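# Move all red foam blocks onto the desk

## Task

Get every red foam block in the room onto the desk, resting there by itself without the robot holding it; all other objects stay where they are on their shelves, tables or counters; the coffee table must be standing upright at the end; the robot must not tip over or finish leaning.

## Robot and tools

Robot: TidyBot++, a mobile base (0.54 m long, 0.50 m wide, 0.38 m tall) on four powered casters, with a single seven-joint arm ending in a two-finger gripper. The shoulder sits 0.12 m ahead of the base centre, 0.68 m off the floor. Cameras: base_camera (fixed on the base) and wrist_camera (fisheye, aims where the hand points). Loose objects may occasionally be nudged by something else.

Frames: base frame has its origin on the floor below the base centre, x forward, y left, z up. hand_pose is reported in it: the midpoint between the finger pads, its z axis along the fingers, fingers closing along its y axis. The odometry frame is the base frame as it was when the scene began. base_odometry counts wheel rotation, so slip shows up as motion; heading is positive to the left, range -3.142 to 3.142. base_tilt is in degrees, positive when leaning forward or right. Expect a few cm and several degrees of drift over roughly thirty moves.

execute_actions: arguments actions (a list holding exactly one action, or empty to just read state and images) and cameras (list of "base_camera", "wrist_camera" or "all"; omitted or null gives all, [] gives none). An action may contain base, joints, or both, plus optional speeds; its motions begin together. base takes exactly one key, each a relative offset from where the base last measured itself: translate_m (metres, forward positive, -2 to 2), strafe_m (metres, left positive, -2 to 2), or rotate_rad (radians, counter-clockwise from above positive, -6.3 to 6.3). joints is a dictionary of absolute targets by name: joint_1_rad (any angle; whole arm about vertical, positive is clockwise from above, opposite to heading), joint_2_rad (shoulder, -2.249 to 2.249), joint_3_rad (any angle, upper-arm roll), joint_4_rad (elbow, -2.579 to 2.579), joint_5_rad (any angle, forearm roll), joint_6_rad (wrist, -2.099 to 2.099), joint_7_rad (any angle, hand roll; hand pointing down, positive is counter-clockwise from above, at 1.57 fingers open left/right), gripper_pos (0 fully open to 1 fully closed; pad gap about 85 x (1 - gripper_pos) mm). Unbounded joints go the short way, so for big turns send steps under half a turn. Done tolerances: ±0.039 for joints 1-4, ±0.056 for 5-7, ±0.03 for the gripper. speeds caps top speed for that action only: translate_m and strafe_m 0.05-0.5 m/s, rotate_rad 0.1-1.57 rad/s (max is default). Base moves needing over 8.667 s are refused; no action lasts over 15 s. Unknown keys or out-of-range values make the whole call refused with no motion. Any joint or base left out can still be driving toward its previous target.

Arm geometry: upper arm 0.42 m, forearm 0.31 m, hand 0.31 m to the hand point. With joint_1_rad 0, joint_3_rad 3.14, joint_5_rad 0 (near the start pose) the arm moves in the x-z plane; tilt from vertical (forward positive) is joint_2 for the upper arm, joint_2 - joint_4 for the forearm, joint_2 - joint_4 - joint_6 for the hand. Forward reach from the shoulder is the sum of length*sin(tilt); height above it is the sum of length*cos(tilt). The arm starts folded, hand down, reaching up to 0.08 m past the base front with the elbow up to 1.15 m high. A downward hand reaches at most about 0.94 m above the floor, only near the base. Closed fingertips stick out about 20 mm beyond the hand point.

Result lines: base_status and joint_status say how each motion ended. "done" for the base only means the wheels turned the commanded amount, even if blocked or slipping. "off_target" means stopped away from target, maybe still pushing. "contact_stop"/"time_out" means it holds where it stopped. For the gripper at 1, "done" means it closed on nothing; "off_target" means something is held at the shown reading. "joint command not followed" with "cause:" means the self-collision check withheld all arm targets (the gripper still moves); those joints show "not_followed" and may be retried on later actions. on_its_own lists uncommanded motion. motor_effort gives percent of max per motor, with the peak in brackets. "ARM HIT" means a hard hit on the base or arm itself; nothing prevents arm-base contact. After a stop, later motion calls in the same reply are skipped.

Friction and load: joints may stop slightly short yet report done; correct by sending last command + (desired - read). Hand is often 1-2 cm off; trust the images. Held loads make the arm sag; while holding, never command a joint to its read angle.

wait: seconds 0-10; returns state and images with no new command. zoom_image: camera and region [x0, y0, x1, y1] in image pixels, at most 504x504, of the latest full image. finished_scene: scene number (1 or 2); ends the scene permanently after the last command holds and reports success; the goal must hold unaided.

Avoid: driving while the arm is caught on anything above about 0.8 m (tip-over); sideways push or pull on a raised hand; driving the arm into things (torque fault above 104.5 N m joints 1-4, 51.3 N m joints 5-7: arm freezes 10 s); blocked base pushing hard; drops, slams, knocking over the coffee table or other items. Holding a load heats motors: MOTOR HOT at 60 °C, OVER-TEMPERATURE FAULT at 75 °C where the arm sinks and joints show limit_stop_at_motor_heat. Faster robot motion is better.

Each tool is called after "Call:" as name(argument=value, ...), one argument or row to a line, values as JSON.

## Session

Call:
execute_actions(
  actions=[],
)

Scene clock: 0.00 s.
base_odometry: x=+0.000 y=+0.000 heading=+0.000 (m, m, rad; odometry frame)
base_tilt: forward=-0.6 right=-0.2 (deg)
base_status: not commanded
joint_positions: joint_1_rad=+0.018 joint_2_rad=-0.391 joint_3_rad=+3.131 joint_4_rad=-2.521 joint_5_rad=+0.017 joint_6_rad=-0.900 joint_7_rad=+1.593 gripper_pos=+0.000
joint_status: not commanded
motor_effort: joint_1_rad=+1 joint_2_rad=+1 joint_3_rad=+1 joint_4_rad=+12 joint_5_rad=-1 joint_6_rad=-2 joint_7_rad=+1 (%)
hand_pose: x=+0.2597 y=-0.0043 z=+0.5948 quat_wxyz=(+0.010, +0.998, +0.013, +0.056) (m; base frame)
pictures: base_camera, wrist_camera
camera_calibration (this result's frames):
wrist_camera: T_world_to_cam=[[0.0590045, -0.996439, 0.0602302, -0.062881], [-0.990109, -0.0661097, -0.123749, 0.392208], [0.12729, -0.0523327, -0.990484, 0.685519], [0, 0, 0, 1]] pos_world=[0.304779, -0.000853275, 0.731318]
Images, in order (width x height): base_camera 644x364, wrist_camera 644x476.

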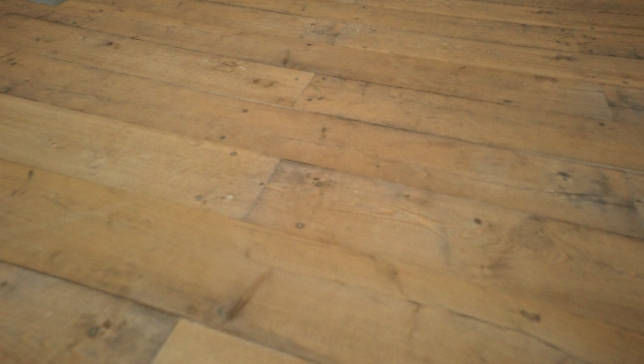

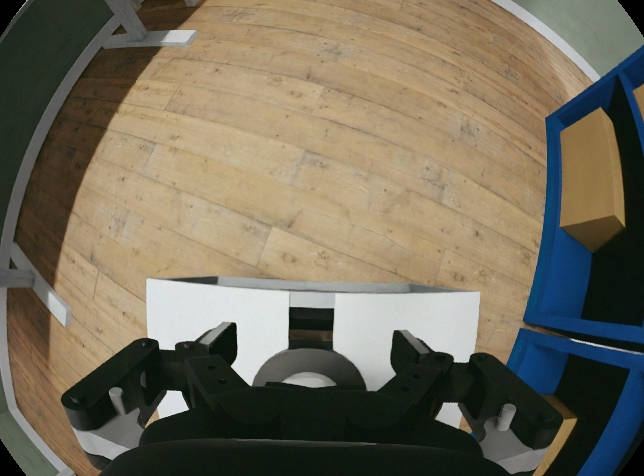

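Same layout; the desk is at a heading of about +1.27.

Call:
execute_actions(
  actions=[
    {"base":{"rotate_rad":1.27},"joints":{"joint_1_rad":0.2,"joint_2_rad":-0.8,"joint_4_rad":-2.0,"joint_6_rad":-1.2}},
  ],
)

Call:
execute_actions(
  actions=[
    {"base":{"strafe_m":-0.85}},
  ],
)

Scene clock: 3.17 s.
base_odometry: x=+0.000 y=+0.000 heading=+1.269 (m, m, rad; odometry frame)
base_tilt: forward=-0.6 right=-0.2 (deg)
base_status: done
joint_positions: joint_1_rad=+0.182 joint_2_rad=-0.796 joint_3_rad=+3.131 joint_4_rad=-2.023 joint_5_rad=+0.017 joint_6_rad=-1.163 joint_7_rad=+1.593 gripper_pos=+0.000
joint_status: all done
motor_effort: joint_1_rad=+1(0) joint_2_rad=+7(9) joint_3_rad=+1(3) joint_4_rad=+22(22) joint_5_rad=-2(0) joint_6_rad=+6(6) joint_7_rad=+1(1) (%)
hand_pose: x=+0.3235 y=-0.0382 z=+0.8549 quat_wxyz=(+0.048, +0.928, -0.068, +0.364) (m; base frame)
pictures: base_camera, wrist_camera
camera_calibration (this result's frames):
wrist_camera: T_world_to_cam=[[-0.157105, -0.983339, 0.0914415, -0.0723454], [-0.72184, 0.0511468, -0.690168, 0.887157], [0.673992, -0.174435, -0.717849, 0.518638], [0, 0, 0, 1]] pos_world=[0.279461, -0.0260468, 0.991206]
Images, in order (width x height): base_camera 644x364, wrist_camera 644x476.

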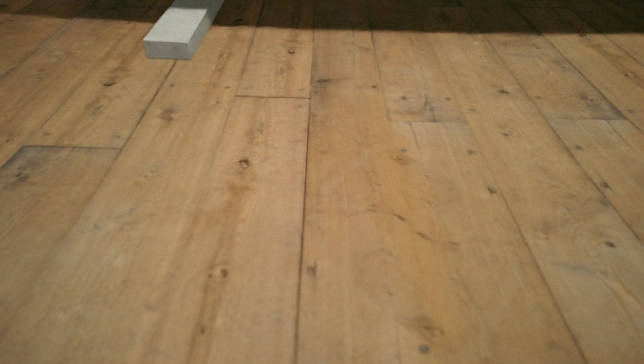

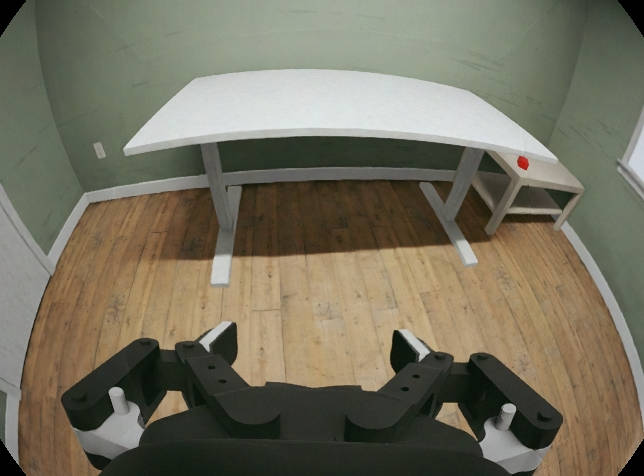

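Scene clock: 6.23 s.
base_odometry: x=+0.812 y=-0.251 heading=+1.270 (m, m, rad; odometry frame)
base_tilt: forward=-0.6 right=-0.2 (deg)
base_status: done
joint_positions: joint_1_rad=+0.184 joint_2_rad=-0.796 joint_3_rad=+3.131 joint_4_rad=-2.023 joint_5_rad=+0.017 joint_6_rad=-1.163 joint_7_rad=+1.593 gripper_pos=+0.000
joint_status: not commanded
motor_effort: joint_1_rad=+0(0) joint_2_rad=+7(8) joint_3_rad=+1(3) joint_4_rad=+22(22) joint_5_rad=-1(0) joint_6_rad=+5(6) joint_7_rad=+2(1) (%)
hand_pose: x=+0.3233 y=-0.0386 z=+0.8548 quat_wxyz=(+0.049, +0.927, -0.070, +0.364) (m; base frame)
pictures: base_camera, wrist_camera
camera_calibration (this result's frames):
wrist_camera: T_world_to_cam=[[-0.159445, -0.982963, 0.0914347, -0.0720593], [-0.72193, 0.0529257, -0.689939, 0.886917], [0.673346, -0.176017, -0.718069, 0.518955], [0, 0, 0, 1]] pos_world=[0.279366, -0.0264274, 0.991153]
Images, in order (width x height): base_camera 644x364, wrist_camera 644x476.

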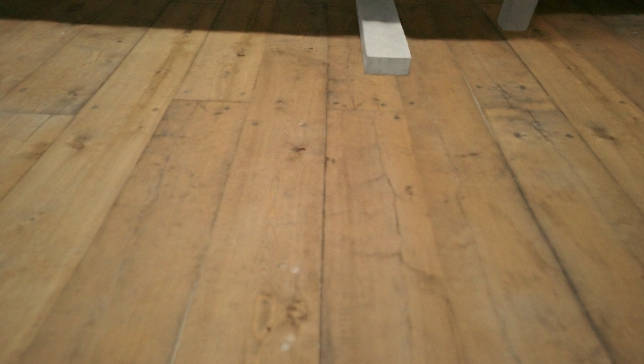

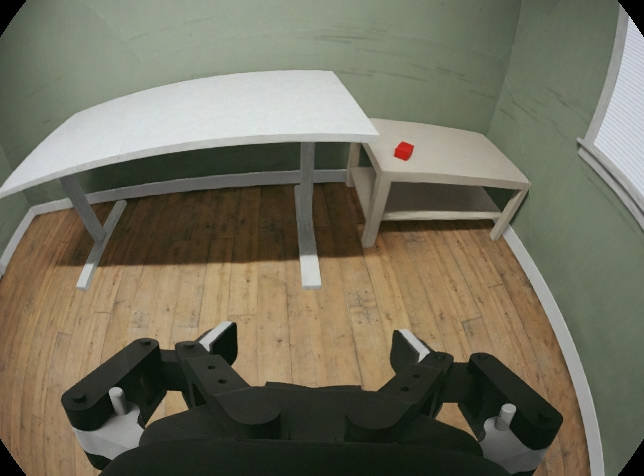

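Call:
execute_actions(
  actions=[
    {"base":{"strafe_m":-0.63},"joints":{"joint_1_rad":-0.02,"joint_2_rad":0.44,"joint_4_rad":-1.564,"joint_6_rad":-1.14,"joint_5_rad":-0.03}},
  ],
  cameras=[],
)

Call:
execute_actions(
  actions=[
    {"base":{"translate_m":0.66}},
  ],
)

Scene clock: 10.97 s.
base_odometry: x=+1.414 y=-0.437 heading=+1.271 (m, m, rad; odometry frame)
base_tilt: forward=-0.6 right=-0.2 (deg)
base_status: done
joint_positions: joint_1_rad=-0.003 joint_2_rad=+0.438 joint_3_rad=+3.131 joint_4_rad=-1.591 joint_5_rad=+0.001 joint_6_rad=-1.163 joint_7_rad=+1.593 gripper_pos=+0.000
joint_status: all done
motor_effort: joint_1_rad=+1(1) joint_2_rad=-32(34) joint_3_rad=+0(3) joint_4_rad=+17(21) joint_5_rad=-1(0) joint_6_rad=-1(5) joint_7_rad=+1(1) (%)
hand_pose: x=+0.5633 y=+0.0074 z=+0.6126 quat_wxyz=(-0.002, +1.000, +0.018, -0.026) (m; base frame)
pictures: none
No camera images: the call's "cameras" was empty. Leave "cameras" out to get every camera's image.

Scene clock: 13.67 s.
base_odometry: x=+1.610 y=+0.194 heading=+1.271 (m, m, rad; odometry frame)
base_tilt: forward=-0.6 right=-0.2 (deg)
base_status: done
joint_positions: joint_1_rad=-0.004 joint_2_rad=+0.439 joint_3_rad=+3.131 joint_4_rad=-1.585 joint_5_rad=+0.000 joint_6_rad=-1.163 joint_7_rad=+1.593 gripper_pos=+0.000
joint_status: not commanded
motor_effort: joint_1_rad=+1(1) joint_2_rad=-32(34) joint_3_rad=+0(0) joint_4_rad=+17(18) joint_5_rad=-1(1) joint_6_rad=-1(1) joint_7_rad=+1(1) (%)
hand_pose: x=+0.5661 y=+0.0080 z=+0.6139 quat_wxyz=(-0.003, +1.000, +0.018, -0.023) (m; base frame)
pictures: base_camera, wrist_camera
camera_calibration (this result's frames):
wrist_camera: T_world_to_cam=[[0.0766684, -0.996694, 0.0268852, -0.0593995], [-0.996618, -0.0758066, 0.031728, 0.607004], [-0.029585, -0.0292268, -0.999135, 0.760006], [0, 0, 0, 1]] pos_world=[0.63199, 0.00902437, 0.741686]
Images, in order (width x height): base_camera 644x364, wrist_camera 644x476.

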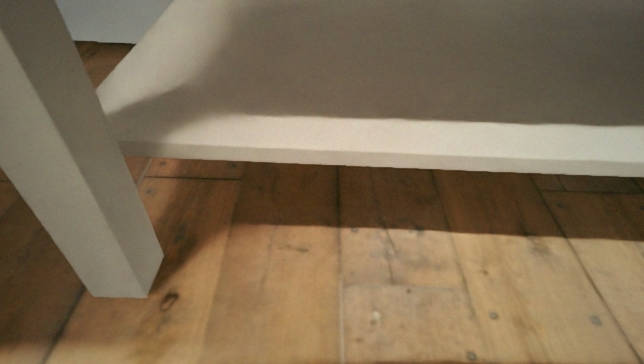

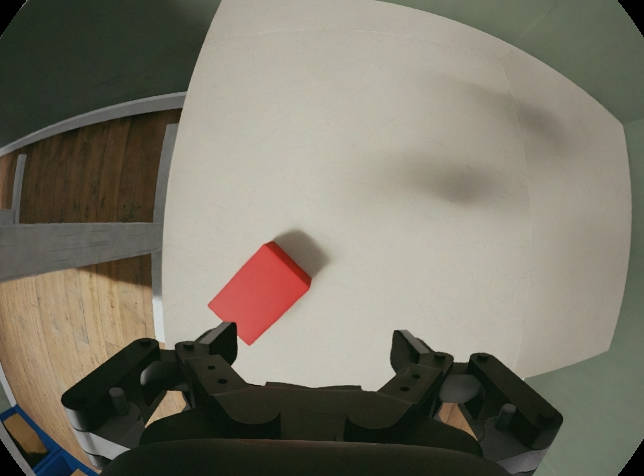

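Call:
execute_actions(
  actions=[
    {"joints":{"joint_1_rad":-0.13,"joint_7_rad":0.70,"joint_2_rad":0.51,"joint_4_rad":-1.76,"joint_6_rad":-0.86}},
  ],
  cameras=["wrist_camera"],
)

Scene clock: 16.37 s.
base_odometry: x=+1.610 y=+0.194 heading=+1.271 (m, m, rad; odometry frame)
base_tilt: forward=-0.6 right=-0.2 (deg)
base_status: not commanded
joint_positions: joint_1_rad=-0.116 joint_2_rad=+0.506 joint_3_rad=+3.131 joint_4_rad=-1.740 joint_5_rad=+0.000 joint_6_rad=-0.896 joint_7_rad=+0.706 gripper_pos=+0.000
joint_status: all done
motor_effort: joint_1_rad=+1(1) joint_2_rad=-33(35) joint_3_rad=+0(0) joint_4_rad=+15(17) joint_5_rad=-2(1) joint_6_rad=+0(1) joint_7_rad=+2(1) (%)
hand_pose: x=+0.5643 y=+0.0586 z=+0.5423 quat_wxyz=(-0.002, +0.933, -0.361, -0.001) (m; base frame)
pictures: wrist_camera
camera_calibration (this result's frames):
wrist_camera: T_world_to_cam=[[-0.643788, -0.764579, 0.0309176, 0.383853], [-0.7651, 0.64384, -0.00955931, 0.460872], [-0.0125972, -0.0298092, -0.999476, 0.680497], [0, 0, 0, 1]] pos_world=[0.608306, 0.0170433, 0.672678]
Images, in order (width x height): wrist_camera 644x476.

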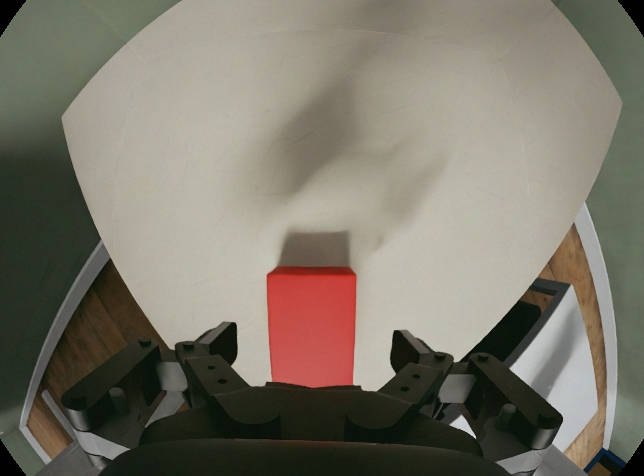

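Call:
execute_actions(
  actions=[
    {"joints":{"joint_2_rad":0.65,"joint_6_rad":-0.79}},
  ],
  cameras=["wrist_camera"],
)

Call:
execute_actions(
  actions=[
    {"joints":{"gripper_pos":1}},
  ],
  cameras=[],
)

Call:
execute_actions(
  actions=[
    {"joints":{"joint_2_rad":0.3,"joint_1_rad":0.1}},
  ],
  cameras=[],
)

Call:
execute_actions(
  actions=[
    {"base":{"translate_m":-0.15},"joints":{"joint_2_rad":0.22,"joint_4_rad":-1.07,"joint_6_rad":-1.8}},
  ],
)

Scene clock: 19.63 s.
base_odometry: x=+1.610 y=+0.194 heading=+1.271 (m, m, rad; odometry frame)
base_tilt: forward=-0.6 right=-0.2 (deg)
base_status: not commanded
joint_positions: joint_1_rad=-0.116 joint_2_rad=+0.653 joint_3_rad=+3.131 joint_4_rad=-1.740 joint_5_rad=+0.000 joint_6_rad=-0.827 joint_7_rad=+0.706 gripper_pos=+0.000
joint_status: all done
motor_effort: joint_1_rad=+1(1) joint_2_rad=-35(38) joint_3_rad=+0(0) joint_4_rad=+13(15) joint_5_rad=-1(1) joint_6_rad=-1(1) joint_7_rad=+1(1) (%)
hand_pose: x=+0.5603 y=+0.0584 z=+0.4754 quat_wxyz=(+0.016, +0.932, -0.361, -0.036) (m; base frame)
pictures: wrist_camera
camera_calibration (this result's frames):
wrist_camera: T_world_to_cam=[[-0.639521, -0.763799, 0.0873165, 0.353927], [-0.763461, 0.644321, 0.044461, 0.430746], [-0.0902191, -0.038229, -0.995188, 0.655512], [0, 0, 0, 1]] pos_world=[0.614341, 0.0178499, 0.602303]
Images, in order (width x height): wrist_camera 644x476.

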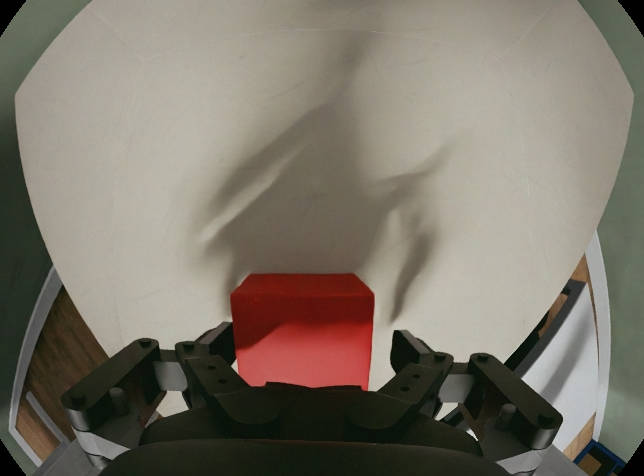

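Scene clock: 20.73 s.
base_odometry: x=+1.610 y=+0.194 heading=+1.271 (m, m, rad; odometry frame)
base_tilt: forward=-0.6 right=-0.2 (deg)
base_status: not commanded
joint_positions: joint_1_rad=-0.116 joint_2_rad=+0.649 joint_3_rad=+3.131 joint_4_rad=-1.740 joint_5_rad=-0.001 joint_6_rad=-0.825 joint_7_rad=+0.706 gripper_pos=+0.373
joint_status: gripper_pos off_target (ended at +0.373, target +1.000)
motor_effort: joint_1_rad=+1(1) joint_2_rad=-35(37) joint_3_rad=+0(0) joint_4_rad=+13(13) joint_5_rad=-1(0) joint_6_rad=-1(3) joint_7_rad=+2(1) (%)
hand_pose: x=+0.5616 y=+0.0586 z=+0.4773 quat_wxyz=(+0.014, +0.932, -0.361, -0.034) (m; base frame)
pictures: none
No camera images: the call's "cameras" was empty. Leave "cameras" out to get every camera's image.

Scene clock: 22.20 s.
base_odometry: x=+1.610 y=+0.194 heading=+1.271 (m, m, rad; odometry frame)
base_tilt: forward=-0.5 right=-0.2 (deg)
base_status: not commanded
joint_positions: joint_1_rad=+0.087 joint_2_rad=+0.300 joint_3_rad=+3.131 joint_4_rad=-1.740 joint_5_rad=-0.001 joint_6_rad=-0.825 joint_7_rad=+0.706 gripper_pos=+0.373
joint_status: all done
motor_effort: joint_1_rad=+1(0) joint_2_rad=-29(37) joint_3_rad=+1(1) joint_4_rad=+19(19) joint_5_rad=-1(1) joint_6_rad=+2(2) joint_7_rad=+2(1) (%)
hand_pose: x=+0.6072 y=-0.0356 z=+0.6420 quat_wxyz=(-0.055, +0.883, -0.449, +0.126) (m; base frame)
pictures: none
No camera images: the call's "cameras" was empty. Leave "cameras" out to get every camera's image.

Scene clock: 24.17 s.
base_odometry: x=+1.566 y=+0.050 heading=+1.271 (m, m, rad; odometry frame)
base_tilt: forward=-0.7 right=-0.2 (deg)
base_status: done
joint_positions: joint_1_rad=+0.089 joint_2_rad=+0.231 joint_3_rad=+3.131 joint_4_rad=-1.095 joint_5_rad=-0.003 joint_6_rad=-1.766 joint_7_rad=+0.706 gripper_pos=+0.373
joint_status: all done
motor_effort: joint_1_rad=+1(3) joint_2_rad=-27(32) joint_3_rad=+0(3) joint_4_rad=+19(22) joint_5_rad=-1(0) joint_6_rad=-1(2) joint_7_rad=+1(1) (%)
hand_pose: x=+0.5343 y=-0.0304 z=+0.8567 quat_wxyz=(-0.012, +0.891, -0.454, +0.022) (m; base frame)
pictures: base_camera, wrist_camera
camera_calibration (this result's frames):
wrist_camera: T_world_to_cam=[[-0.785425, -0.618932, -0.00550549, 0.398092], [-0.618186, 0.78486, -0.042908, 0.452684], [0.0308782, -0.0302976, -0.999064, 0.968123], [0, 0, 0, 1]] pos_world=[0.56262, -0.0795701, 0.988832]
Images, in order (width x height): base_camera 644x364, wrist_camera 644x476.

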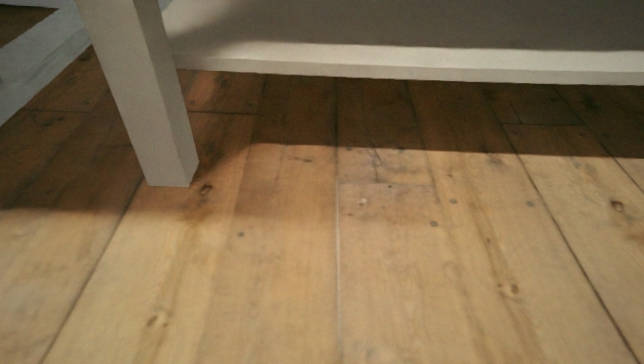

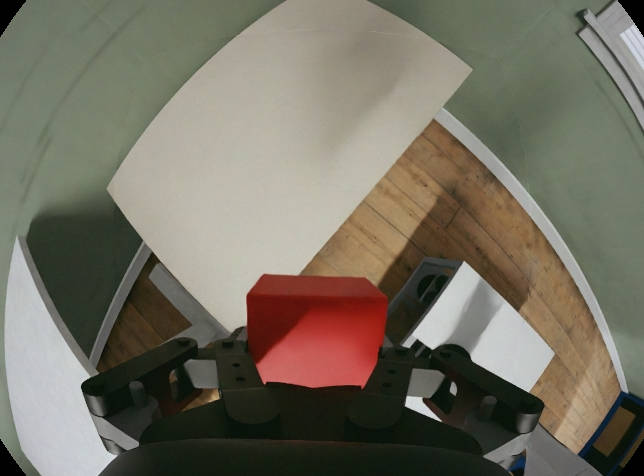

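Call:
execute_actions(
  actions=[
    {"base":{"strafe_m":0.65},"joints":{"joint_7_rad":1.57,"joint_1_rad":-0.02}},
  ],
)

Call:
execute_actions(
  actions=[
    {"joints":{"joint_2_rad":0.44,"joint_6_rad":-1.63}},
  ],
  cameras=["wrist_camera"],
)

Scene clock: 28.37 s.
base_odometry: x=+0.944 y=+0.242 heading=+1.271 (m, m, rad; odometry frame)
base_tilt: forward=-0.6 right=-0.2 (deg)
base_status: done
joint_positions: joint_1_rad=-0.011 joint_2_rad=+0.230 joint_3_rad=+3.131 joint_4_rad=-1.095 joint_5_rad=-0.005 joint_6_rad=-1.766 joint_7_rad=+1.570 gripper_pos=+0.373
joint_status: all done
motor_effort: joint_1_rad=+1(2) joint_2_rad=-26(28) joint_3_rad=+1(2) joint_4_rad=+19(19) joint_5_rad=-1(2) joint_6_rad=+0(0) joint_7_rad=+1(1) (%)
hand_pose: x=+0.5353 y=+0.0114 z=+0.8571 quat_wxyz=(-0.004, +1.000, +0.011, +0.025) (m; base frame)
pictures: base_camera, wrist_camera
camera_calibration (this result's frames):
wrist_camera: T_world_to_cam=[[0.0586619, -0.997839, 0.0296135, -0.0528576], [-0.996096, -0.0604683, -0.0643198, 0.650722], [0.0659715, -0.0257248, -0.99749, 0.949583], [0, 0, 0, 1]] pos_world=[0.588636, 0.0110324, 0.990619]
Images, in order (width x height): base_camera 644x364, wrist_camera 644x476.

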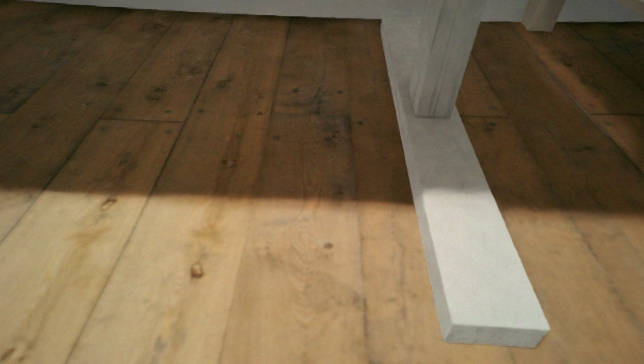

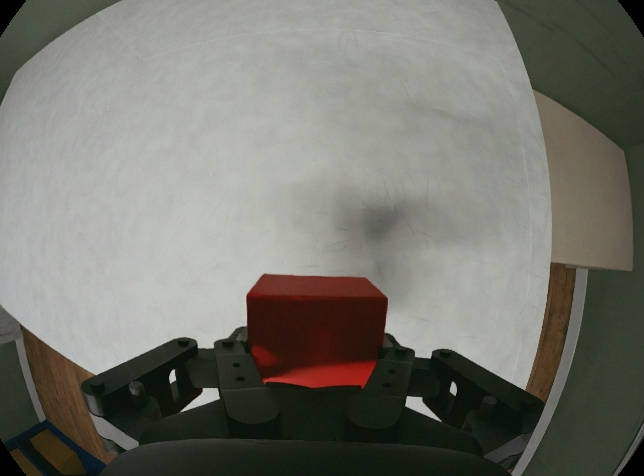

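Scene clock: 29.90 s.
base_odometry: x=+0.944 y=+0.242 heading=+1.271 (m, m, rad; odometry frame)
base_tilt: forward=-0.7 right=-0.2 (deg)
base_status: not commanded
joint_positions: joint_1_rad=-0.011 joint_2_rad=+0.446 joint_3_rad=+3.131 joint_4_rad=-1.093 joint_5_rad=-0.005 joint_6_rad=-1.662 joint_7_rad=+1.570 gripper_pos=+0.373
joint_status: all done
motor_effort: joint_1_rad=+1(1) joint_2_rad=-34(39) joint_3_rad=+0(0) joint_4_rad=+19(20) joint_5_rad=-1(1) joint_6_rad=-2(1) joint_7_rad=+1(1) (%)
hand_pose: x=+0.5959 y=+0.0125 z=+0.7606 quat_wxyz=(-0.004, +0.999, +0.010, -0.030) (m; base frame)
pictures: wrist_camera
camera_calibration (this result's frames):
wrist_camera: T_world_to_cam=[[0.0607217, -0.997888, 0.0230802, -0.0487774], [-0.997161, -0.0596134, 0.0460064, 0.621677], [-0.0445333, -0.0258083, -0.998674, 0.91604], [0, 0, 0, 1]] pos_world=[0.663668, 0.0120273, 0.88735]
Images, in order (width x height): wrist_camera 644x476.

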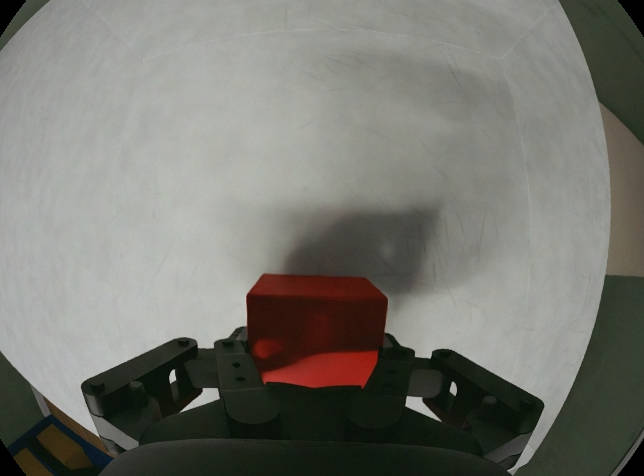

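Call:
execute_actions(
  actions=[
    {"joints":{"joint_2_rad":0.47}},
  ],
  cameras=[],
)

Call:
execute_actions(
  actions=[
    {"joints":{"gripper_pos":0}},
  ],
  cameras=[],
)

Call:
execute_actions(
  actions=[
    {"joints":{"joint_2_rad":0.1}},
  ],
  cameras=["wrist_camera"],
)

Call:
execute_actions(
  actions=[
    {"joints":{"joint_1_rad":-2.7,"joint_2_rad":-0.5,"joint_4_rad":-1.2,"joint_6_rad":-1.3,"joint_7_rad":-1.5}},
  ],
  cameras=["wrist_camera"],
)

Scene clock: 32.63 s.
base_odometry: x=+0.944 y=+0.242 heading=+1.271 (m, m, rad; odometry frame)
base_tilt: forward=-0.6 right=-0.2 (deg)
base_status: not commanded
joint_positions: joint_1_rad=-0.011 joint_2_rad=+0.466 joint_3_rad=+3.131 joint_4_rad=-1.093 joint_5_rad=-0.005 joint_6_rad=-1.662 joint_7_rad=+1.570 gripper_pos=+0.373
joint_status: all done
motor_effort: joint_1_rad=+1(1) joint_2_rad=-35(36) joint_3_rad=+0(0) joint_4_rad=+18(19) joint_5_rad=-1(1) joint_6_rad=-1(1) joint_7_rad=+1(1) (%)
hand_pose: x=+0.5973 y=+0.0125 z=+0.7513 quat_wxyz=(-0.004, +0.999, +0.010, -0.040) (m; base frame)
pictures: none
No camera images: the call's "cameras" was empty. Leave "cameras" out to get every camera's image.

Scene clock: 33.73 s.
base_odometry: x=+0.944 y=+0.242 heading=+1.271 (m, m, rad; odometry frame)
base_tilt: forward=-0.6 right=-0.2 (deg)
base_status: not commanded
joint_positions: joint_1_rad=-0.011 joint_2_rad=+0.466 joint_3_rad=+3.131 joint_4_rad=-1.093 joint_5_rad=-0.005 joint_6_rad=-1.662 joint_7_rad=+1.570 gripper_pos=+0.000
joint_status: all done
motor_effort: joint_1_rad=+1(1) joint_2_rad=-35(35) joint_3_rad=+0(0) joint_4_rad=+19(19) joint_5_rad=-1(1) joint_6_rad=-2(2) joint_7_rad=+1(1) (%)
hand_pose: x=+0.5973 y=+0.0125 z=+0.7513 quat_wxyz=(-0.004, +0.999, +0.010, -0.040) (m; base frame)
pictures: none
No camera images: the call's "cameras" was empty. Leave "cameras" out to get every camera's image.

Scene clock: 35.47 s.
base_odometry: x=+0.944 y=+0.242 heading=+1.271 (m, m, rad; odometry frame)
base_tilt: forward=-0.6 right=-0.2 (deg)
base_status: not commanded
joint_positions: joint_1_rad=-0.011 joint_2_rad=+0.096 joint_3_rad=+3.131 joint_4_rad=-1.088 joint_5_rad=-0.005 joint_6_rad=-1.662 joint_7_rad=+1.570 gripper_pos=+0.000
joint_status: all done
motor_effort: joint_1_rad=+1(1) joint_2_rad=-22(38) joint_3_rad=+0(0) joint_4_rad=+19(20) joint_5_rad=-1(2) joint_6_rad=+2(2) joint_7_rad=+1(1) (%)
hand_pose: x=+0.5406 y=+0.0118 z=+0.9214 quat_wxyz=(-0.004, +0.989, +0.011, +0.147) (m; base frame)
pictures: wrist_camera
camera_calibration (this result's frames):
wrist_camera: T_world_to_cam=[[0.0495931, -0.998014, 0.0388324, -0.0582373], [-0.950848, -0.0590767, -0.303971, 0.856502], [0.305662, -0.0218488, -0.951889, 0.841735], [0, 0, 0, 1]] pos_world=[0.560005, 0.0108685, 1.06385]
Images, in order (width x height): wrist_camera 644x476.

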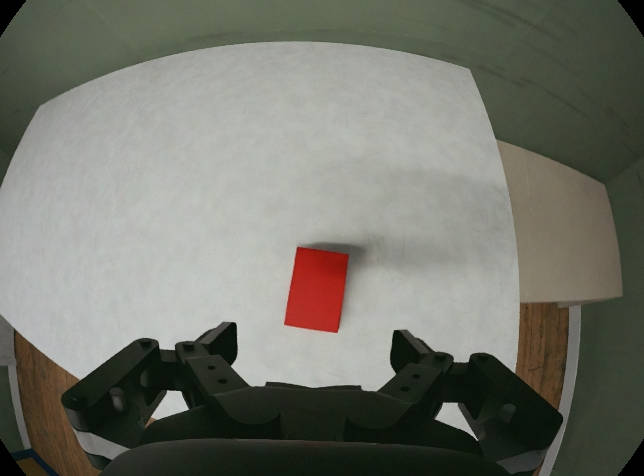

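Scene clock: 39.33 s.
base_odometry: x=+0.944 y=+0.242 heading=+1.271 (m, m, rad; odometry frame)
base_tilt: forward=-0.6 right=-0.2 (deg)
base_status: not commanded
joint_positions: joint_1_rad=-2.684 joint_2_rad=-0.490 joint_3_rad=+3.131 joint_4_rad=-1.172 joint_5_rad=-0.005 joint_6_rad=-1.338 joint_7_rad=-1.482 gripper_pos=+0.000
joint_status: all done
motor_effort: joint_1_rad=+1(0) joint_2_rad=+2(22) joint_3_rad=+1(2) joint_4_rad=+17(19) joint_5_rad=-1(1) joint_6_rad=+7(8) joint_7_rad=+2(1) (%)
hand_pose: x=-0.1362 y=+0.1169 z=+1.1618 quat_wxyz=(-0.141, +0.834, -0.149, -0.513) (m; base frame)
pictures: wrist_camera
camera_calibration (this result's frames):
wrist_camera: T_world_to_cam=[[-0.348195, -0.931903, -0.101569, 0.172052], [-0.455754, 0.0736058, 0.887057, -1.03957], [-0.819176, 0.35516, -0.450348, 0.499785], [0, 0, 0, 1]] pos_world=[-0.00447112, 0.0593512, 1.16471]
Images, in order (width x height): wrist_camera 644x476.

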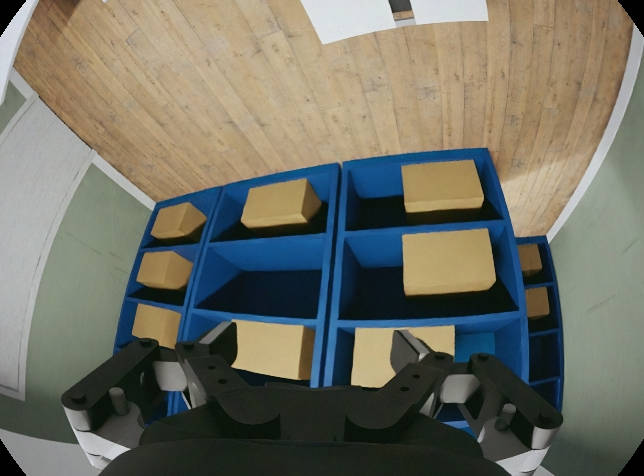

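Call:
execute_actions(
  actions=[
    {"base":{"strafe_m":-0.8},"joints":{"joint_1_rad":-2.9,"joint_6_rad":-1.1}},
  ],
  cameras=["wrist_camera"],
)

Scene clock: 43.73 s.
base_odometry: x=+1.709 y=+0.005 heading=+1.271 (m, m, rad; odometry frame)
base_tilt: forward=-0.6 right=-0.2 (deg)
base_status: done
joint_positions: joint_1_rad=-2.884 joint_2_rad=-0.495 joint_3_rad=+3.130 joint_4_rad=-1.177 joint_5_rad=-0.006 joint_6_rad=-1.134 joint_7_rad=-1.482 gripper_pos=+0.000
joint_status: all done
motor_effort: joint_1_rad=+1(1) joint_2_rad=+2(5) joint_3_rad=+2(5) joint_4_rad=+18(19) joint_5_rad=-1(1) joint_6_rad=+8(8) joint_7_rad=+1(1) (%)
hand_pose: x=-0.1735 y=+0.0678 z=+1.2202 quat_wxyz=(-0.102, +0.786, -0.060, -0.606) (m; base frame)
pictures: wrist_camera
camera_calibration (this result's frames):
wrist_camera: T_world_to_cam=[[-0.175667, -0.977564, -0.116228, 0.170182], [-0.278362, -0.0639219, 0.958347, -1.15159], [-0.944275, 0.200704, -0.260888, 0.270491], [0, 0, 0, 1]] pos_world=[-0.0352449, 0.0384637, 1.19397]
Images, in order (width x height): wrist_camera 644x476.

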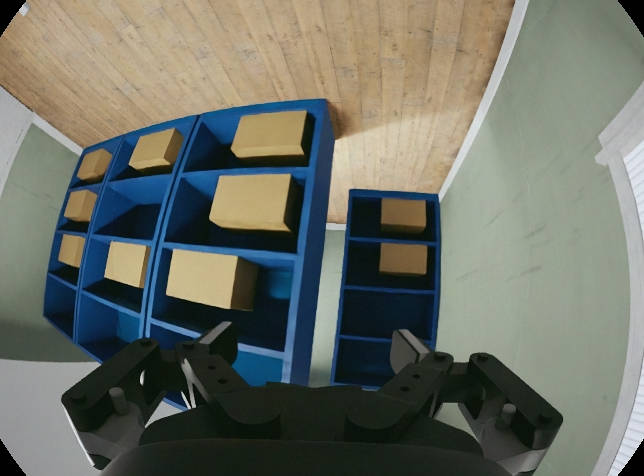

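Call:
execute_actions(
  actions=[
    {"base":{"strafe_m":-0.15},"joints":{"joint_1_rad":-3.0}},
  ],
  cameras=[],
)

Call:
execute_actions(
  actions=[
    {"base":{"translate_m":-0.85}},
  ],
  cameras=["wrist_camera"],
)

Scene clock: 47.00 s.
base_odometry: x=+1.852 y=-0.039 heading=+1.271 (m, m, rad; odometry frame)
base_tilt: forward=-0.6 right=-0.2 (deg)
base_status: done
joint_positions: joint_1_rad=-2.985 joint_2_rad=-0.495 joint_3_rad=+3.130 joint_4_rad=-1.177 joint_5_rad=-0.006 joint_6_rad=-1.134 joint_7_rad=-1.482 gripper_pos=+0.000
joint_status: all done
motor_effort: joint_1_rad=+1(2) joint_2_rad=+2(4) joint_3_rad=+1(4) joint_4_rad=+18(19) joint_5_rad=-1(0) joint_6_rad=+8(8) joint_7_rad=+2(1) (%)
hand_pose: x=-0.1788 y=+0.0378 z=+1.2202 quat_wxyz=(-0.071, +0.788, -0.020, -0.611) (m; base frame)
pictures: none
No camera images: the call's "cameras" was empty. Leave "cameras" out to get every camera's image.

Scene clock: 50.07 s.
base_odometry: x=+1.601 y=-0.852 heading=+1.271 (m, m, rad; odometry frame)
base_tilt: forward=-0.7 right=-0.2 (deg)
base_status: done
joint_positions: joint_1_rad=-2.985 joint_2_rad=-0.497 joint_3_rad=+3.130 joint_4_rad=-1.179 joint_5_rad=-0.006 joint_6_rad=-1.133 joint_7_rad=-1.482 gripper_pos=+0.000
joint_status: not commanded
motor_effort: joint_1_rad=+0(1) joint_2_rad=+2(6) joint_3_rad=+1(2) joint_4_rad=+18(19) joint_5_rad=-1(2) joint_6_rad=+8(8) joint_7_rad=+1(1) (%)
hand_pose: x=-0.1785 y=+0.0377 z=+1.2202 quat_wxyz=(-0.071, +0.788, -0.020, -0.611) (m; base frame)
pictures: wrist_camera
camera_calibration (this result's frames):
wrist_camera: T_world_to_cam=[[-0.0756854, -0.990334, -0.116232, 0.158139], [-0.269086, -0.0919563, 0.958716, -1.15264], [-0.960138, 0.103837, -0.259526, 0.271041], [0, 0, 0, 1]] pos_world=[-0.0379534, 0.0224739, 1.19377]
Images, in order (width x height): wrist_camera 644x476.

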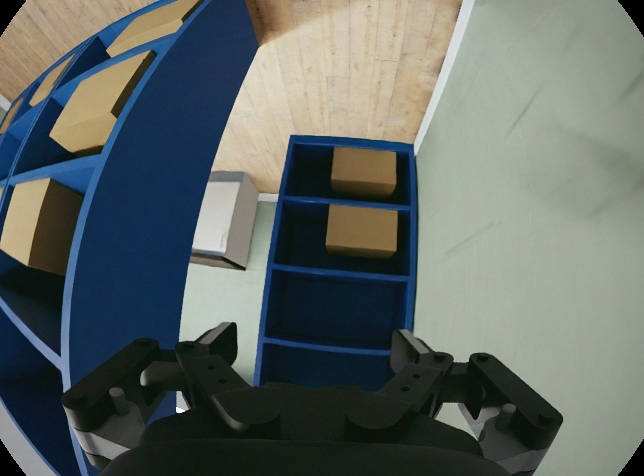

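A counter back there.

Call:
execute_actions(
  actions=[
    {"base":{"translate_m":-0.8}},
  ],
  cameras=["wrist_camera"],
)

Call:
execute_actions(
  actions=[
    {"joints":{"joint_1_rad":-2.4,"joint_7_rad":1.57}},
  ],
  cameras=["wrist_camera"],
)

Scene clock: 54.33 s.
base_odometry: x=+1.365 y=-1.616 heading=+1.271 (m, m, rad; odometry frame)
base_tilt: forward=-0.7 right=-0.2 (deg)
base_status: done
joint_positions: joint_1_rad=-2.985 joint_2_rad=-0.497 joint_3_rad=+3.130 joint_4_rad=-1.180 joint_5_rad=-0.006 joint_6_rad=-1.132 joint_7_rad=-1.482 gripper_pos=+0.000
joint_status: not commanded
motor_effort: joint_1_rad=+1(1) joint_2_rad=+2(6) joint_3_rad=+1(2) joint_4_rad=+18(19) joint_5_rad=-1(1) joint_6_rad=+8(8) joint_7_rad=+1(1) (%)
hand_pose: x=-0.1786 y=+0.0377 z=+1.2199 quat_wxyz=(-0.071, +0.788, -0.020, -0.611) (m; base frame)
pictures: wrist_camera
camera_calibration (this result's frames):
wrist_camera: T_world_to_cam=[[-0.0756775, -0.990336, -0.116222, 0.158113], [-0.269186, -0.0919383, 0.95869, -1.15243], [-0.96011, 0.103837, -0.259627, 0.270956], [0, 0, 0, 1]] pos_world=[-0.0381062, 0.022497, 1.19355]
Images, in order (width x height): wrist_camera 644x476.

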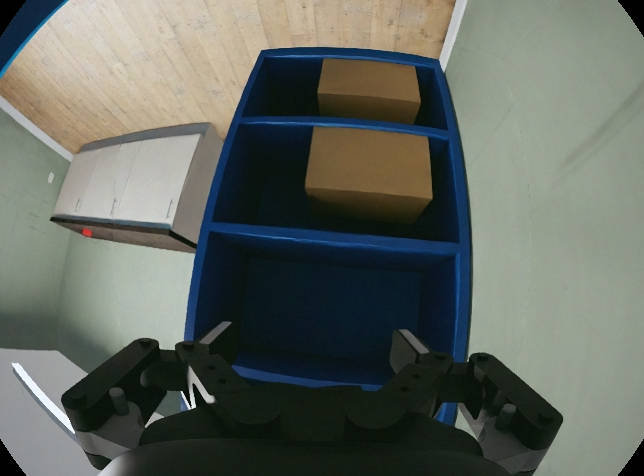

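Scene clock: 57.40 s.
base_odometry: x=+1.365 y=-1.616 heading=+1.271 (m, m, rad; odometry frame)
base_tilt: forward=-0.6 right=-0.2 (deg)
base_status: not commanded
joint_positions: joint_1_rad=-2.415 joint_2_rad=-0.497 joint_3_rad=+3.130 joint_4_rad=-1.180 joint_5_rad=-0.006 joint_6_rad=-1.132 joint_7_rad=+1.566 gripper_pos=+0.000
joint_status: all done
motor_effort: joint_1_rad=+1(2) joint_2_rad=+1(2) joint_3_rad=+1(2) joint_4_rad=+18(18) joint_5_rad=-1(2) joint_6_rad=+8(8) joint_7_rad=+2(3) (%)
hand_pose: x=-0.1112 y=+0.1924 z=+1.2199 quat_wxyz=(-0.577, +0.276, +0.738, +0.213) (m; base frame)
pictures: wrist_camera
camera_calibration (this result's frames):
wrist_camera: T_world_to_cam=[[0.671549, 0.739742, 0.0424649, -0.126953], [0.196507, -0.122547, -0.972814, 1.2939], [-0.714428, 0.661637, -0.227661, 0.200642], [0, 0, 0, 1]] pos_world=[-0.0256609, 0.119725, 1.30979]
Images, in order (width x height): wrist_camera 644x476.

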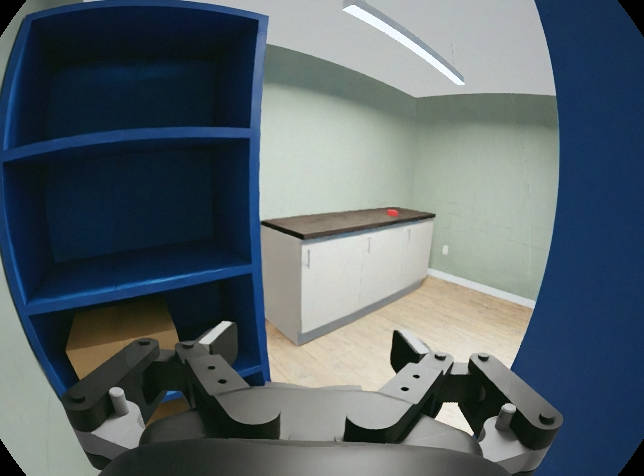

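Call:
execute_actions(
  actions=[
    {"base":{"translate_m":-0.43},"joints":{"joint_1_rad":-2.0}},
  ],
  cameras=["wrist_camera"],
)

Call:
execute_actions(
  actions=[
    {"base":{"strafe_m":1.5},"joints":{"joint_6_rad":-1.4,"joint_1_rad":-2.3}},
  ],
  cameras=["wrist_camera"],
)

Scene clock: 61.87 s.
base_odometry: x=+1.238 y=-2.027 heading=+1.271 (m, m, rad; odometry frame)
base_tilt: forward=-0.6 right=-0.2 (deg)
base_status: done
joint_positions: joint_1_rad=-2.015 joint_2_rad=-0.499 joint_3_rad=+3.130 joint_4_rad=-1.180 joint_5_rad=-0.006 joint_6_rad=-1.132 joint_7_rad=+1.566 gripper_pos=+0.000
joint_status: all done
motor_effort: joint_1_rad=+1(1) joint_2_rad=+2(5) joint_3_rad=+1(3) joint_4_rad=+18(19) joint_5_rad=-1(1) joint_6_rad=+8(9) joint_7_rad=+1(1) (%)
hand_pose: x=-0.0177 y=+0.2660 z=+1.2205 quat_wxyz=(-0.524, +0.417, +0.668, +0.324) (m; base frame)
pictures: wrist_camera
camera_calibration (this result's frames):
wrist_camera: T_world_to_cam=[[0.906606, 0.419833, 0.0424872, -0.154939], [0.132586, -0.187823, -0.973213, 1.30178], [-0.400607, 0.887954, -0.225945, 0.162129], [0, 0, 0, 1]] pos_world=[0.0328211, 0.165588, 1.31012]
Images, in order (width x height): wrist_camera 644x476.

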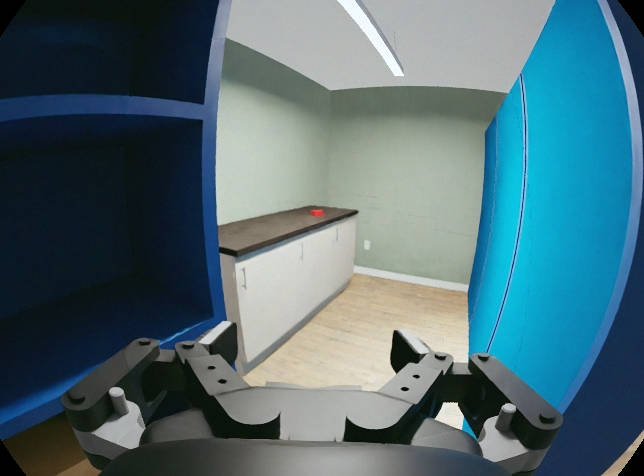

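Scene clock: 66.23 s.
base_odometry: x=-0.195 y=-1.585 heading=+1.271 (m, m, rad; odometry frame)
base_tilt: forward=-0.6 right=-0.1 (deg)
base_status: done
joint_positions: joint_1_rad=-2.284 joint_2_rad=-0.499 joint_3_rad=+3.130 joint_4_rad=-1.180 joint_5_rad=-0.006 joint_6_rad=-1.366 joint_7_rad=+1.566 gripper_pos=+0.000
joint_status: all done
motor_effort: joint_1_rad=+1(1) joint_2_rad=+2(5) joint_3_rad=+1(3) joint_4_rad=+17(18) joint_5_rad=-1(2) joint_6_rad=+7(8) joint_7_rad=+1(1) (%)
hand_pose: x=-0.0664 y=+0.2011 z=+1.1525 quat_wxyz=(-0.475, +0.351, +0.779, +0.212) (m; base frame)
pictures: wrist_camera
camera_calibration (this result's frames):
wrist_camera: T_world_to_cam=[[0.75567, 0.653243, 0.0472854, -0.143159], [0.323552, -0.309562, -0.89414, 1.17591], [-0.569453, 0.690974, -0.445285, 0.4661], [0, 0, 0, 1]] pos_world=[-0.00686607, 0.135473, 1.26575]
Images, in order (width x height): wrist_camera 644x476.

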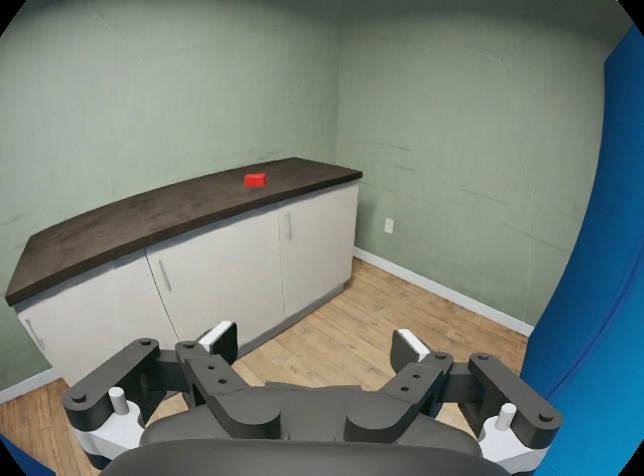

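Call:
execute_actions(
  actions=[
    {"base":{"strafe_m":0.88},"joints":{"joint_1_rad":-0.02,"joint_6_rad":-1.6}},
  ],
  cameras=[],
)

Call:
execute_actions(
  actions=[
    {"base":{"translate_m":-0.15}},
  ],
  cameras=[],
)

Call:
execute_actions(
  actions=[
    {"base":{"rotate_rad":3.14}},
  ],
)

Scene clock: 72.60 s.
base_odometry: x=-1.036 y=-1.325 heading=+1.271 (m, m, rad; odometry frame)
base_tilt: forward=-0.7 right=-0.3 (deg)
base_status: done
joint_positions: joint_1_rad=-0.036 joint_2_rad=-0.499 joint_3_rad=+3.130 joint_4_rad=-1.180 joint_5_rad=-0.007 joint_6_rad=-1.562 joint_7_rad=+1.566 gripper_pos=+0.000
joint_status: all done
motor_effort: joint_1_rad=+1(0) joint_2_rad=+3(5) joint_3_rad=+1(4) joint_4_rad=+17(18) joint_5_rad=-1(0) joint_6_rad=+6(8) joint_7_rad=+1(1) (%)
hand_pose: x=+0.3585 y=+0.0168 z=+1.1013 quat_wxyz=(-0.012, +0.901, +0.021, +0.434) (m; base frame)
pictures: none
No camera images: the call's "cameras" was empty. Leave "cameras" out to get every camera's image.

Scene clock: 74.17 s.
base_odometry: x=-1.081 y=-1.469 heading=+1.271 (m, m, rad; odometry frame)
base_tilt: forward=-0.7 right=-0.2 (deg)
base_status: done
joint_positions: joint_1_rad=-0.036 joint_2_rad=-0.506 joint_3_rad=+3.130 joint_4_rad=-1.181 joint_5_rad=-0.007 joint_6_rad=-1.564 joint_7_rad=+1.566 gripper_pos=+0.000
joint_status: not commanded
motor_effort: joint_1_rad=+1(1) joint_2_rad=+3(7) joint_3_rad=+1(1) joint_4_rad=+16(18) joint_5_rad=-1(1) joint_6_rad=+7(6) joint_7_rad=+1(1) (%)
hand_pose: x=+0.3551 y=+0.0167 z=+1.1023 quat_wxyz=(-0.012, +0.900, +0.021, +0.436) (m; base frame)
pictures: none
No camera images: the call's "cameras" was empty. Leave "cameras" out to get every camera's image.

Scene clock: 77.47 s.
base_odometry: x=-1.081 y=-1.469 heading=-1.873 (m, m, rad; odometry frame)
base_tilt: forward=-0.6 right=-0.1 (deg)
base_status: done
joint_positions: joint_1_rad=-0.036 joint_2_rad=-0.506 joint_3_rad=+3.130 joint_4_rad=-1.181 joint_5_rad=-0.007 joint_6_rad=-1.564 joint_7_rad=+1.566 gripper_pos=+0.000
joint_status: not commanded
motor_effort: joint_1_rad=+0(1) joint_2_rad=+3(4) joint_3_rad=+1(2) joint_4_rad=+17(18) joint_5_rad=-1(2) joint_6_rad=+6(6) joint_7_rad=+1(2) (%)
hand_pose: x=+0.3552 y=+0.0166 z=+1.1022 quat_wxyz=(-0.012, +0.900, +0.021, +0.436) (m; base frame)
pictures: base_camera, wrist_camera
camera_calibration (this result's frames):
wrist_camera: T_world_to_cam=[[0.0448155, -0.997775, 0.0493647, -0.061189], [-0.606255, -0.0664386, -0.792491, 1.15167], [0.794007, 0.00558829, -0.607883, 0.517508], [0, 0, 0, 1]] pos_world=[0.290044, 0.0125707, 1.23029]
Images, in order (width x height): base_camera 644x364, wrist_camera 644x476.

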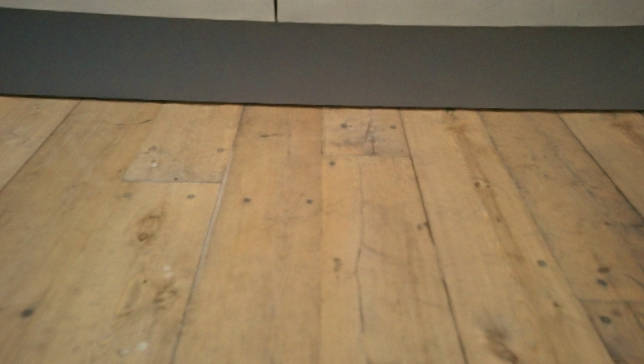

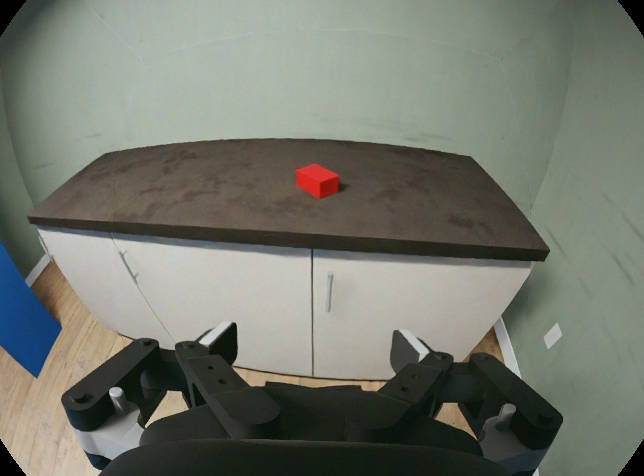

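Call:
execute_actions(
  actions=[
    {"base":{"translate_m":0.40},"joints":{"joint_1_rad":-0.08,"joint_2_rad":0.045,"joint_4_rad":-0.93,"joint_6_rad":-1.63}},
  ],
)

Scene clock: 81.80 s.
base_odometry: x=-1.199 y=-1.851 heading=-1.872 (m, m, rad; odometry frame)
base_tilt: forward=-0.6 right=-0.2 (deg)
base_status: done
joint_positions: joint_1_rad=-0.061 joint_2_rad=+0.054 joint_3_rad=+3.130 joint_4_rad=-0.957 joint_5_rad=-0.007 joint_6_rad=-1.592 joint_7_rad=+1.566 gripper_pos=+0.000
joint_status: all done
motor_effort: joint_1_rad=+1(0) joint_2_rad=-20(27) joint_3_rad=+1(2) joint_4_rad=+19(21) joint_5_rad=-1(1) joint_6_rad=+4(7) joint_7_rad=+1(1) (%)
hand_pose: x=+0.5663 y=+0.0358 z=+1.0015 quat_wxyz=(-0.014, +0.963, +0.033, +0.265) (m; base frame)
pictures: base_camera, wrist_camera
camera_calibration (this result's frames):
wrist_camera: T_world_to_cam=[[0.087132, -0.995358, 0.0408635, -0.0621106], [-0.846251, -0.0955974, -0.524139, 1.06931], [0.525612, 0.0110885, -0.850652, 0.683545], [0, 0, 0, 1]] pos_world=[0.551036, 0.0328213, 1.14446]
Images, in order (width x height): base_camera 644x364, wrist_camera 644x476.

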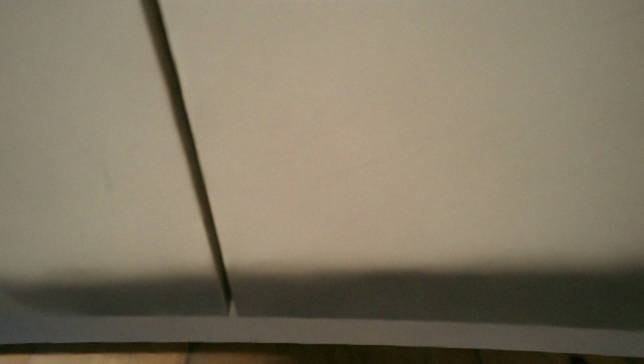

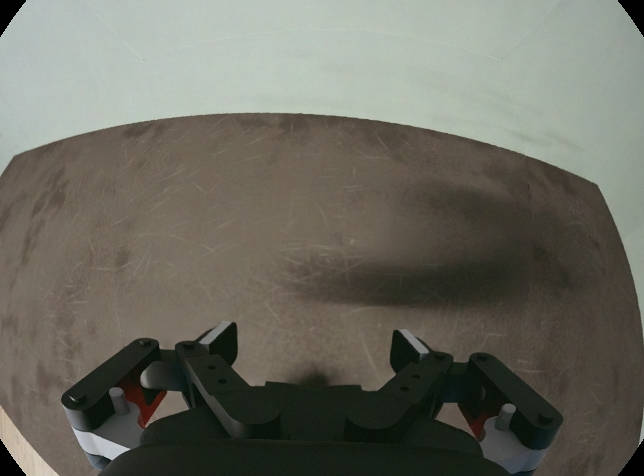

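Block is hidden under the hand. Back up and rotate the hand.

Call:
execute_actions(
  actions=[
    {"base":{"translate_m":-0.08},"joints":{"joint_6_rad":-1.8}},
  ],
  cameras=["wrist_camera"],
)

Scene clock: 83.93 s.
base_odometry: x=-1.175 y=-1.775 heading=-1.872 (m, m, rad; odometry frame)
base_tilt: forward=-0.6 right=-0.2 (deg)
base_status: done
joint_positions: joint_1_rad=-0.062 joint_2_rad=+0.041 joint_3_rad=+3.130 joint_4_rad=-0.953 joint_5_rad=-0.007 joint_6_rad=-1.778 joint_7_rad=+1.566 gripper_pos=+0.000
joint_status: all done
motor_effort: joint_1_rad=+1(0) joint_2_rad=-19(25) joint_3_rad=+1(0) joint_4_rad=+19(19) joint_5_rad=-1(1) joint_6_rad=+2(3) joint_7_rad=+2(2) (%)
hand_pose: x=+0.5109 y=+0.0321 z=+0.9835 quat_wxyz=(-0.011, +0.982, +0.035, +0.184) (m; base frame)
pictures: wrist_camera
camera_calibration (this result's frames):
wrist_camera: T_world_to_cam=[[0.0957432, -0.994659, 0.0385602, -0.0623788], [-0.921489, -0.103216, -0.37444, 0.904096], [0.37642, 0.000317297, -0.926449, 0.84843], [0, 0, 0, 1]] pos_world=[0.519721, 0.0310024, 1.12696]
Images, in order (width x height): wrist_camera 644x476.

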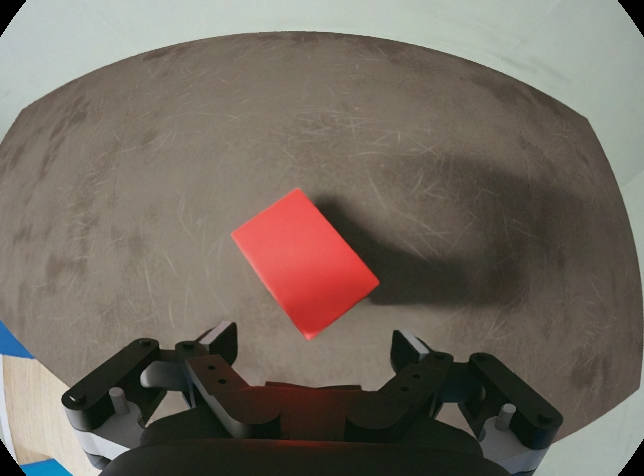

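Call:
execute_actions(
  actions=[
    {"joints":{"joint_2_rad":-0.03,"joint_7_rad":2.2}},
  ],
  cameras=[],
)

Call:
execute_actions(
  actions=[
    {"base":{"translate_m":0.035}},
  ],
  cameras=["wrist_camera"],
)

Scene clock: 87.60 s.
base_odometry: x=-1.175 y=-1.775 heading=-1.872 (m, m, rad; odometry frame)
base_tilt: forward=-0.6 right=-0.2 (deg)
base_status: not commanded
joint_positions: joint_1_rad=-0.062 joint_2_rad=-0.028 joint_3_rad=+3.130 joint_4_rad=-0.952 joint_5_rad=-0.007 joint_6_rad=-1.778 joint_7_rad=+2.200 gripper_pos=+0.000
joint_status: all done
motor_effort: joint_1_rad=+1(1) joint_2_rad=-16(21) joint_3_rad=+1(0) joint_4_rad=+18(19) joint_5_rad=-1(1) joint_6_rad=+3(3) joint_7_rad=+0(1) (%)
hand_pose: x=+0.4893 y=+0.0308 z=+1.0100 quat_wxyz=(+0.057, +0.916, +0.337, +0.210) (m; base frame)
pictures: none
No camera images: the call's "cameras" was empty. Leave "cameras" out to get every camera's image.

Scene clock: 88.67 s.
base_odometry: x=-1.186 y=-1.808 heading=-1.871 (m, m, rad; odometry frame)
base_tilt: forward=-0.6 right=-0.2 (deg)
base_status: done
joint_positions: joint_1_rad=-0.062 joint_2_rad=-0.024 joint_3_rad=+3.130 joint_4_rad=-0.952 joint_5_rad=-0.007 joint_6_rad=-1.778 joint_7_rad=+2.200 gripper_pos=+0.000
joint_status: not commanded
motor_effort: joint_1_rad=+0(1) joint_2_rad=-15(20) joint_3_rad=+0(1) joint_4_rad=+18(19) joint_5_rad=-1(1) joint_6_rad=+3(4) joint_7_rad=+1(1) (%)
hand_pose: x=+0.4906 y=+0.0309 z=+1.0087 quat_wxyz=(+0.057, +0.916, +0.338, +0.209) (m; base frame)
pictures: wrist_camera
camera_calibration (this result's frames):
wrist_camera: T_world_to_cam=[[0.605969, -0.741098, 0.289094, -0.573444], [-0.65523, -0.671075, -0.34689, 0.753834], [0.451083, 0.0207816, -0.89224, 0.807734], [0, 0, 0, 1]] pos_world=[0.477068, 0.064115, 1.14797]
Images, in order (width x height): wrist_camera 644x476.

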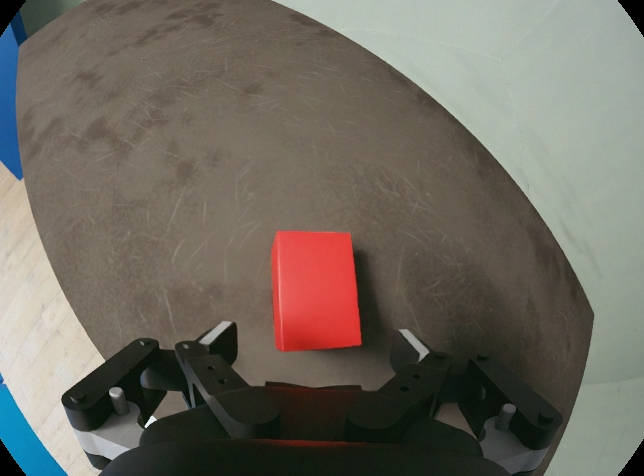

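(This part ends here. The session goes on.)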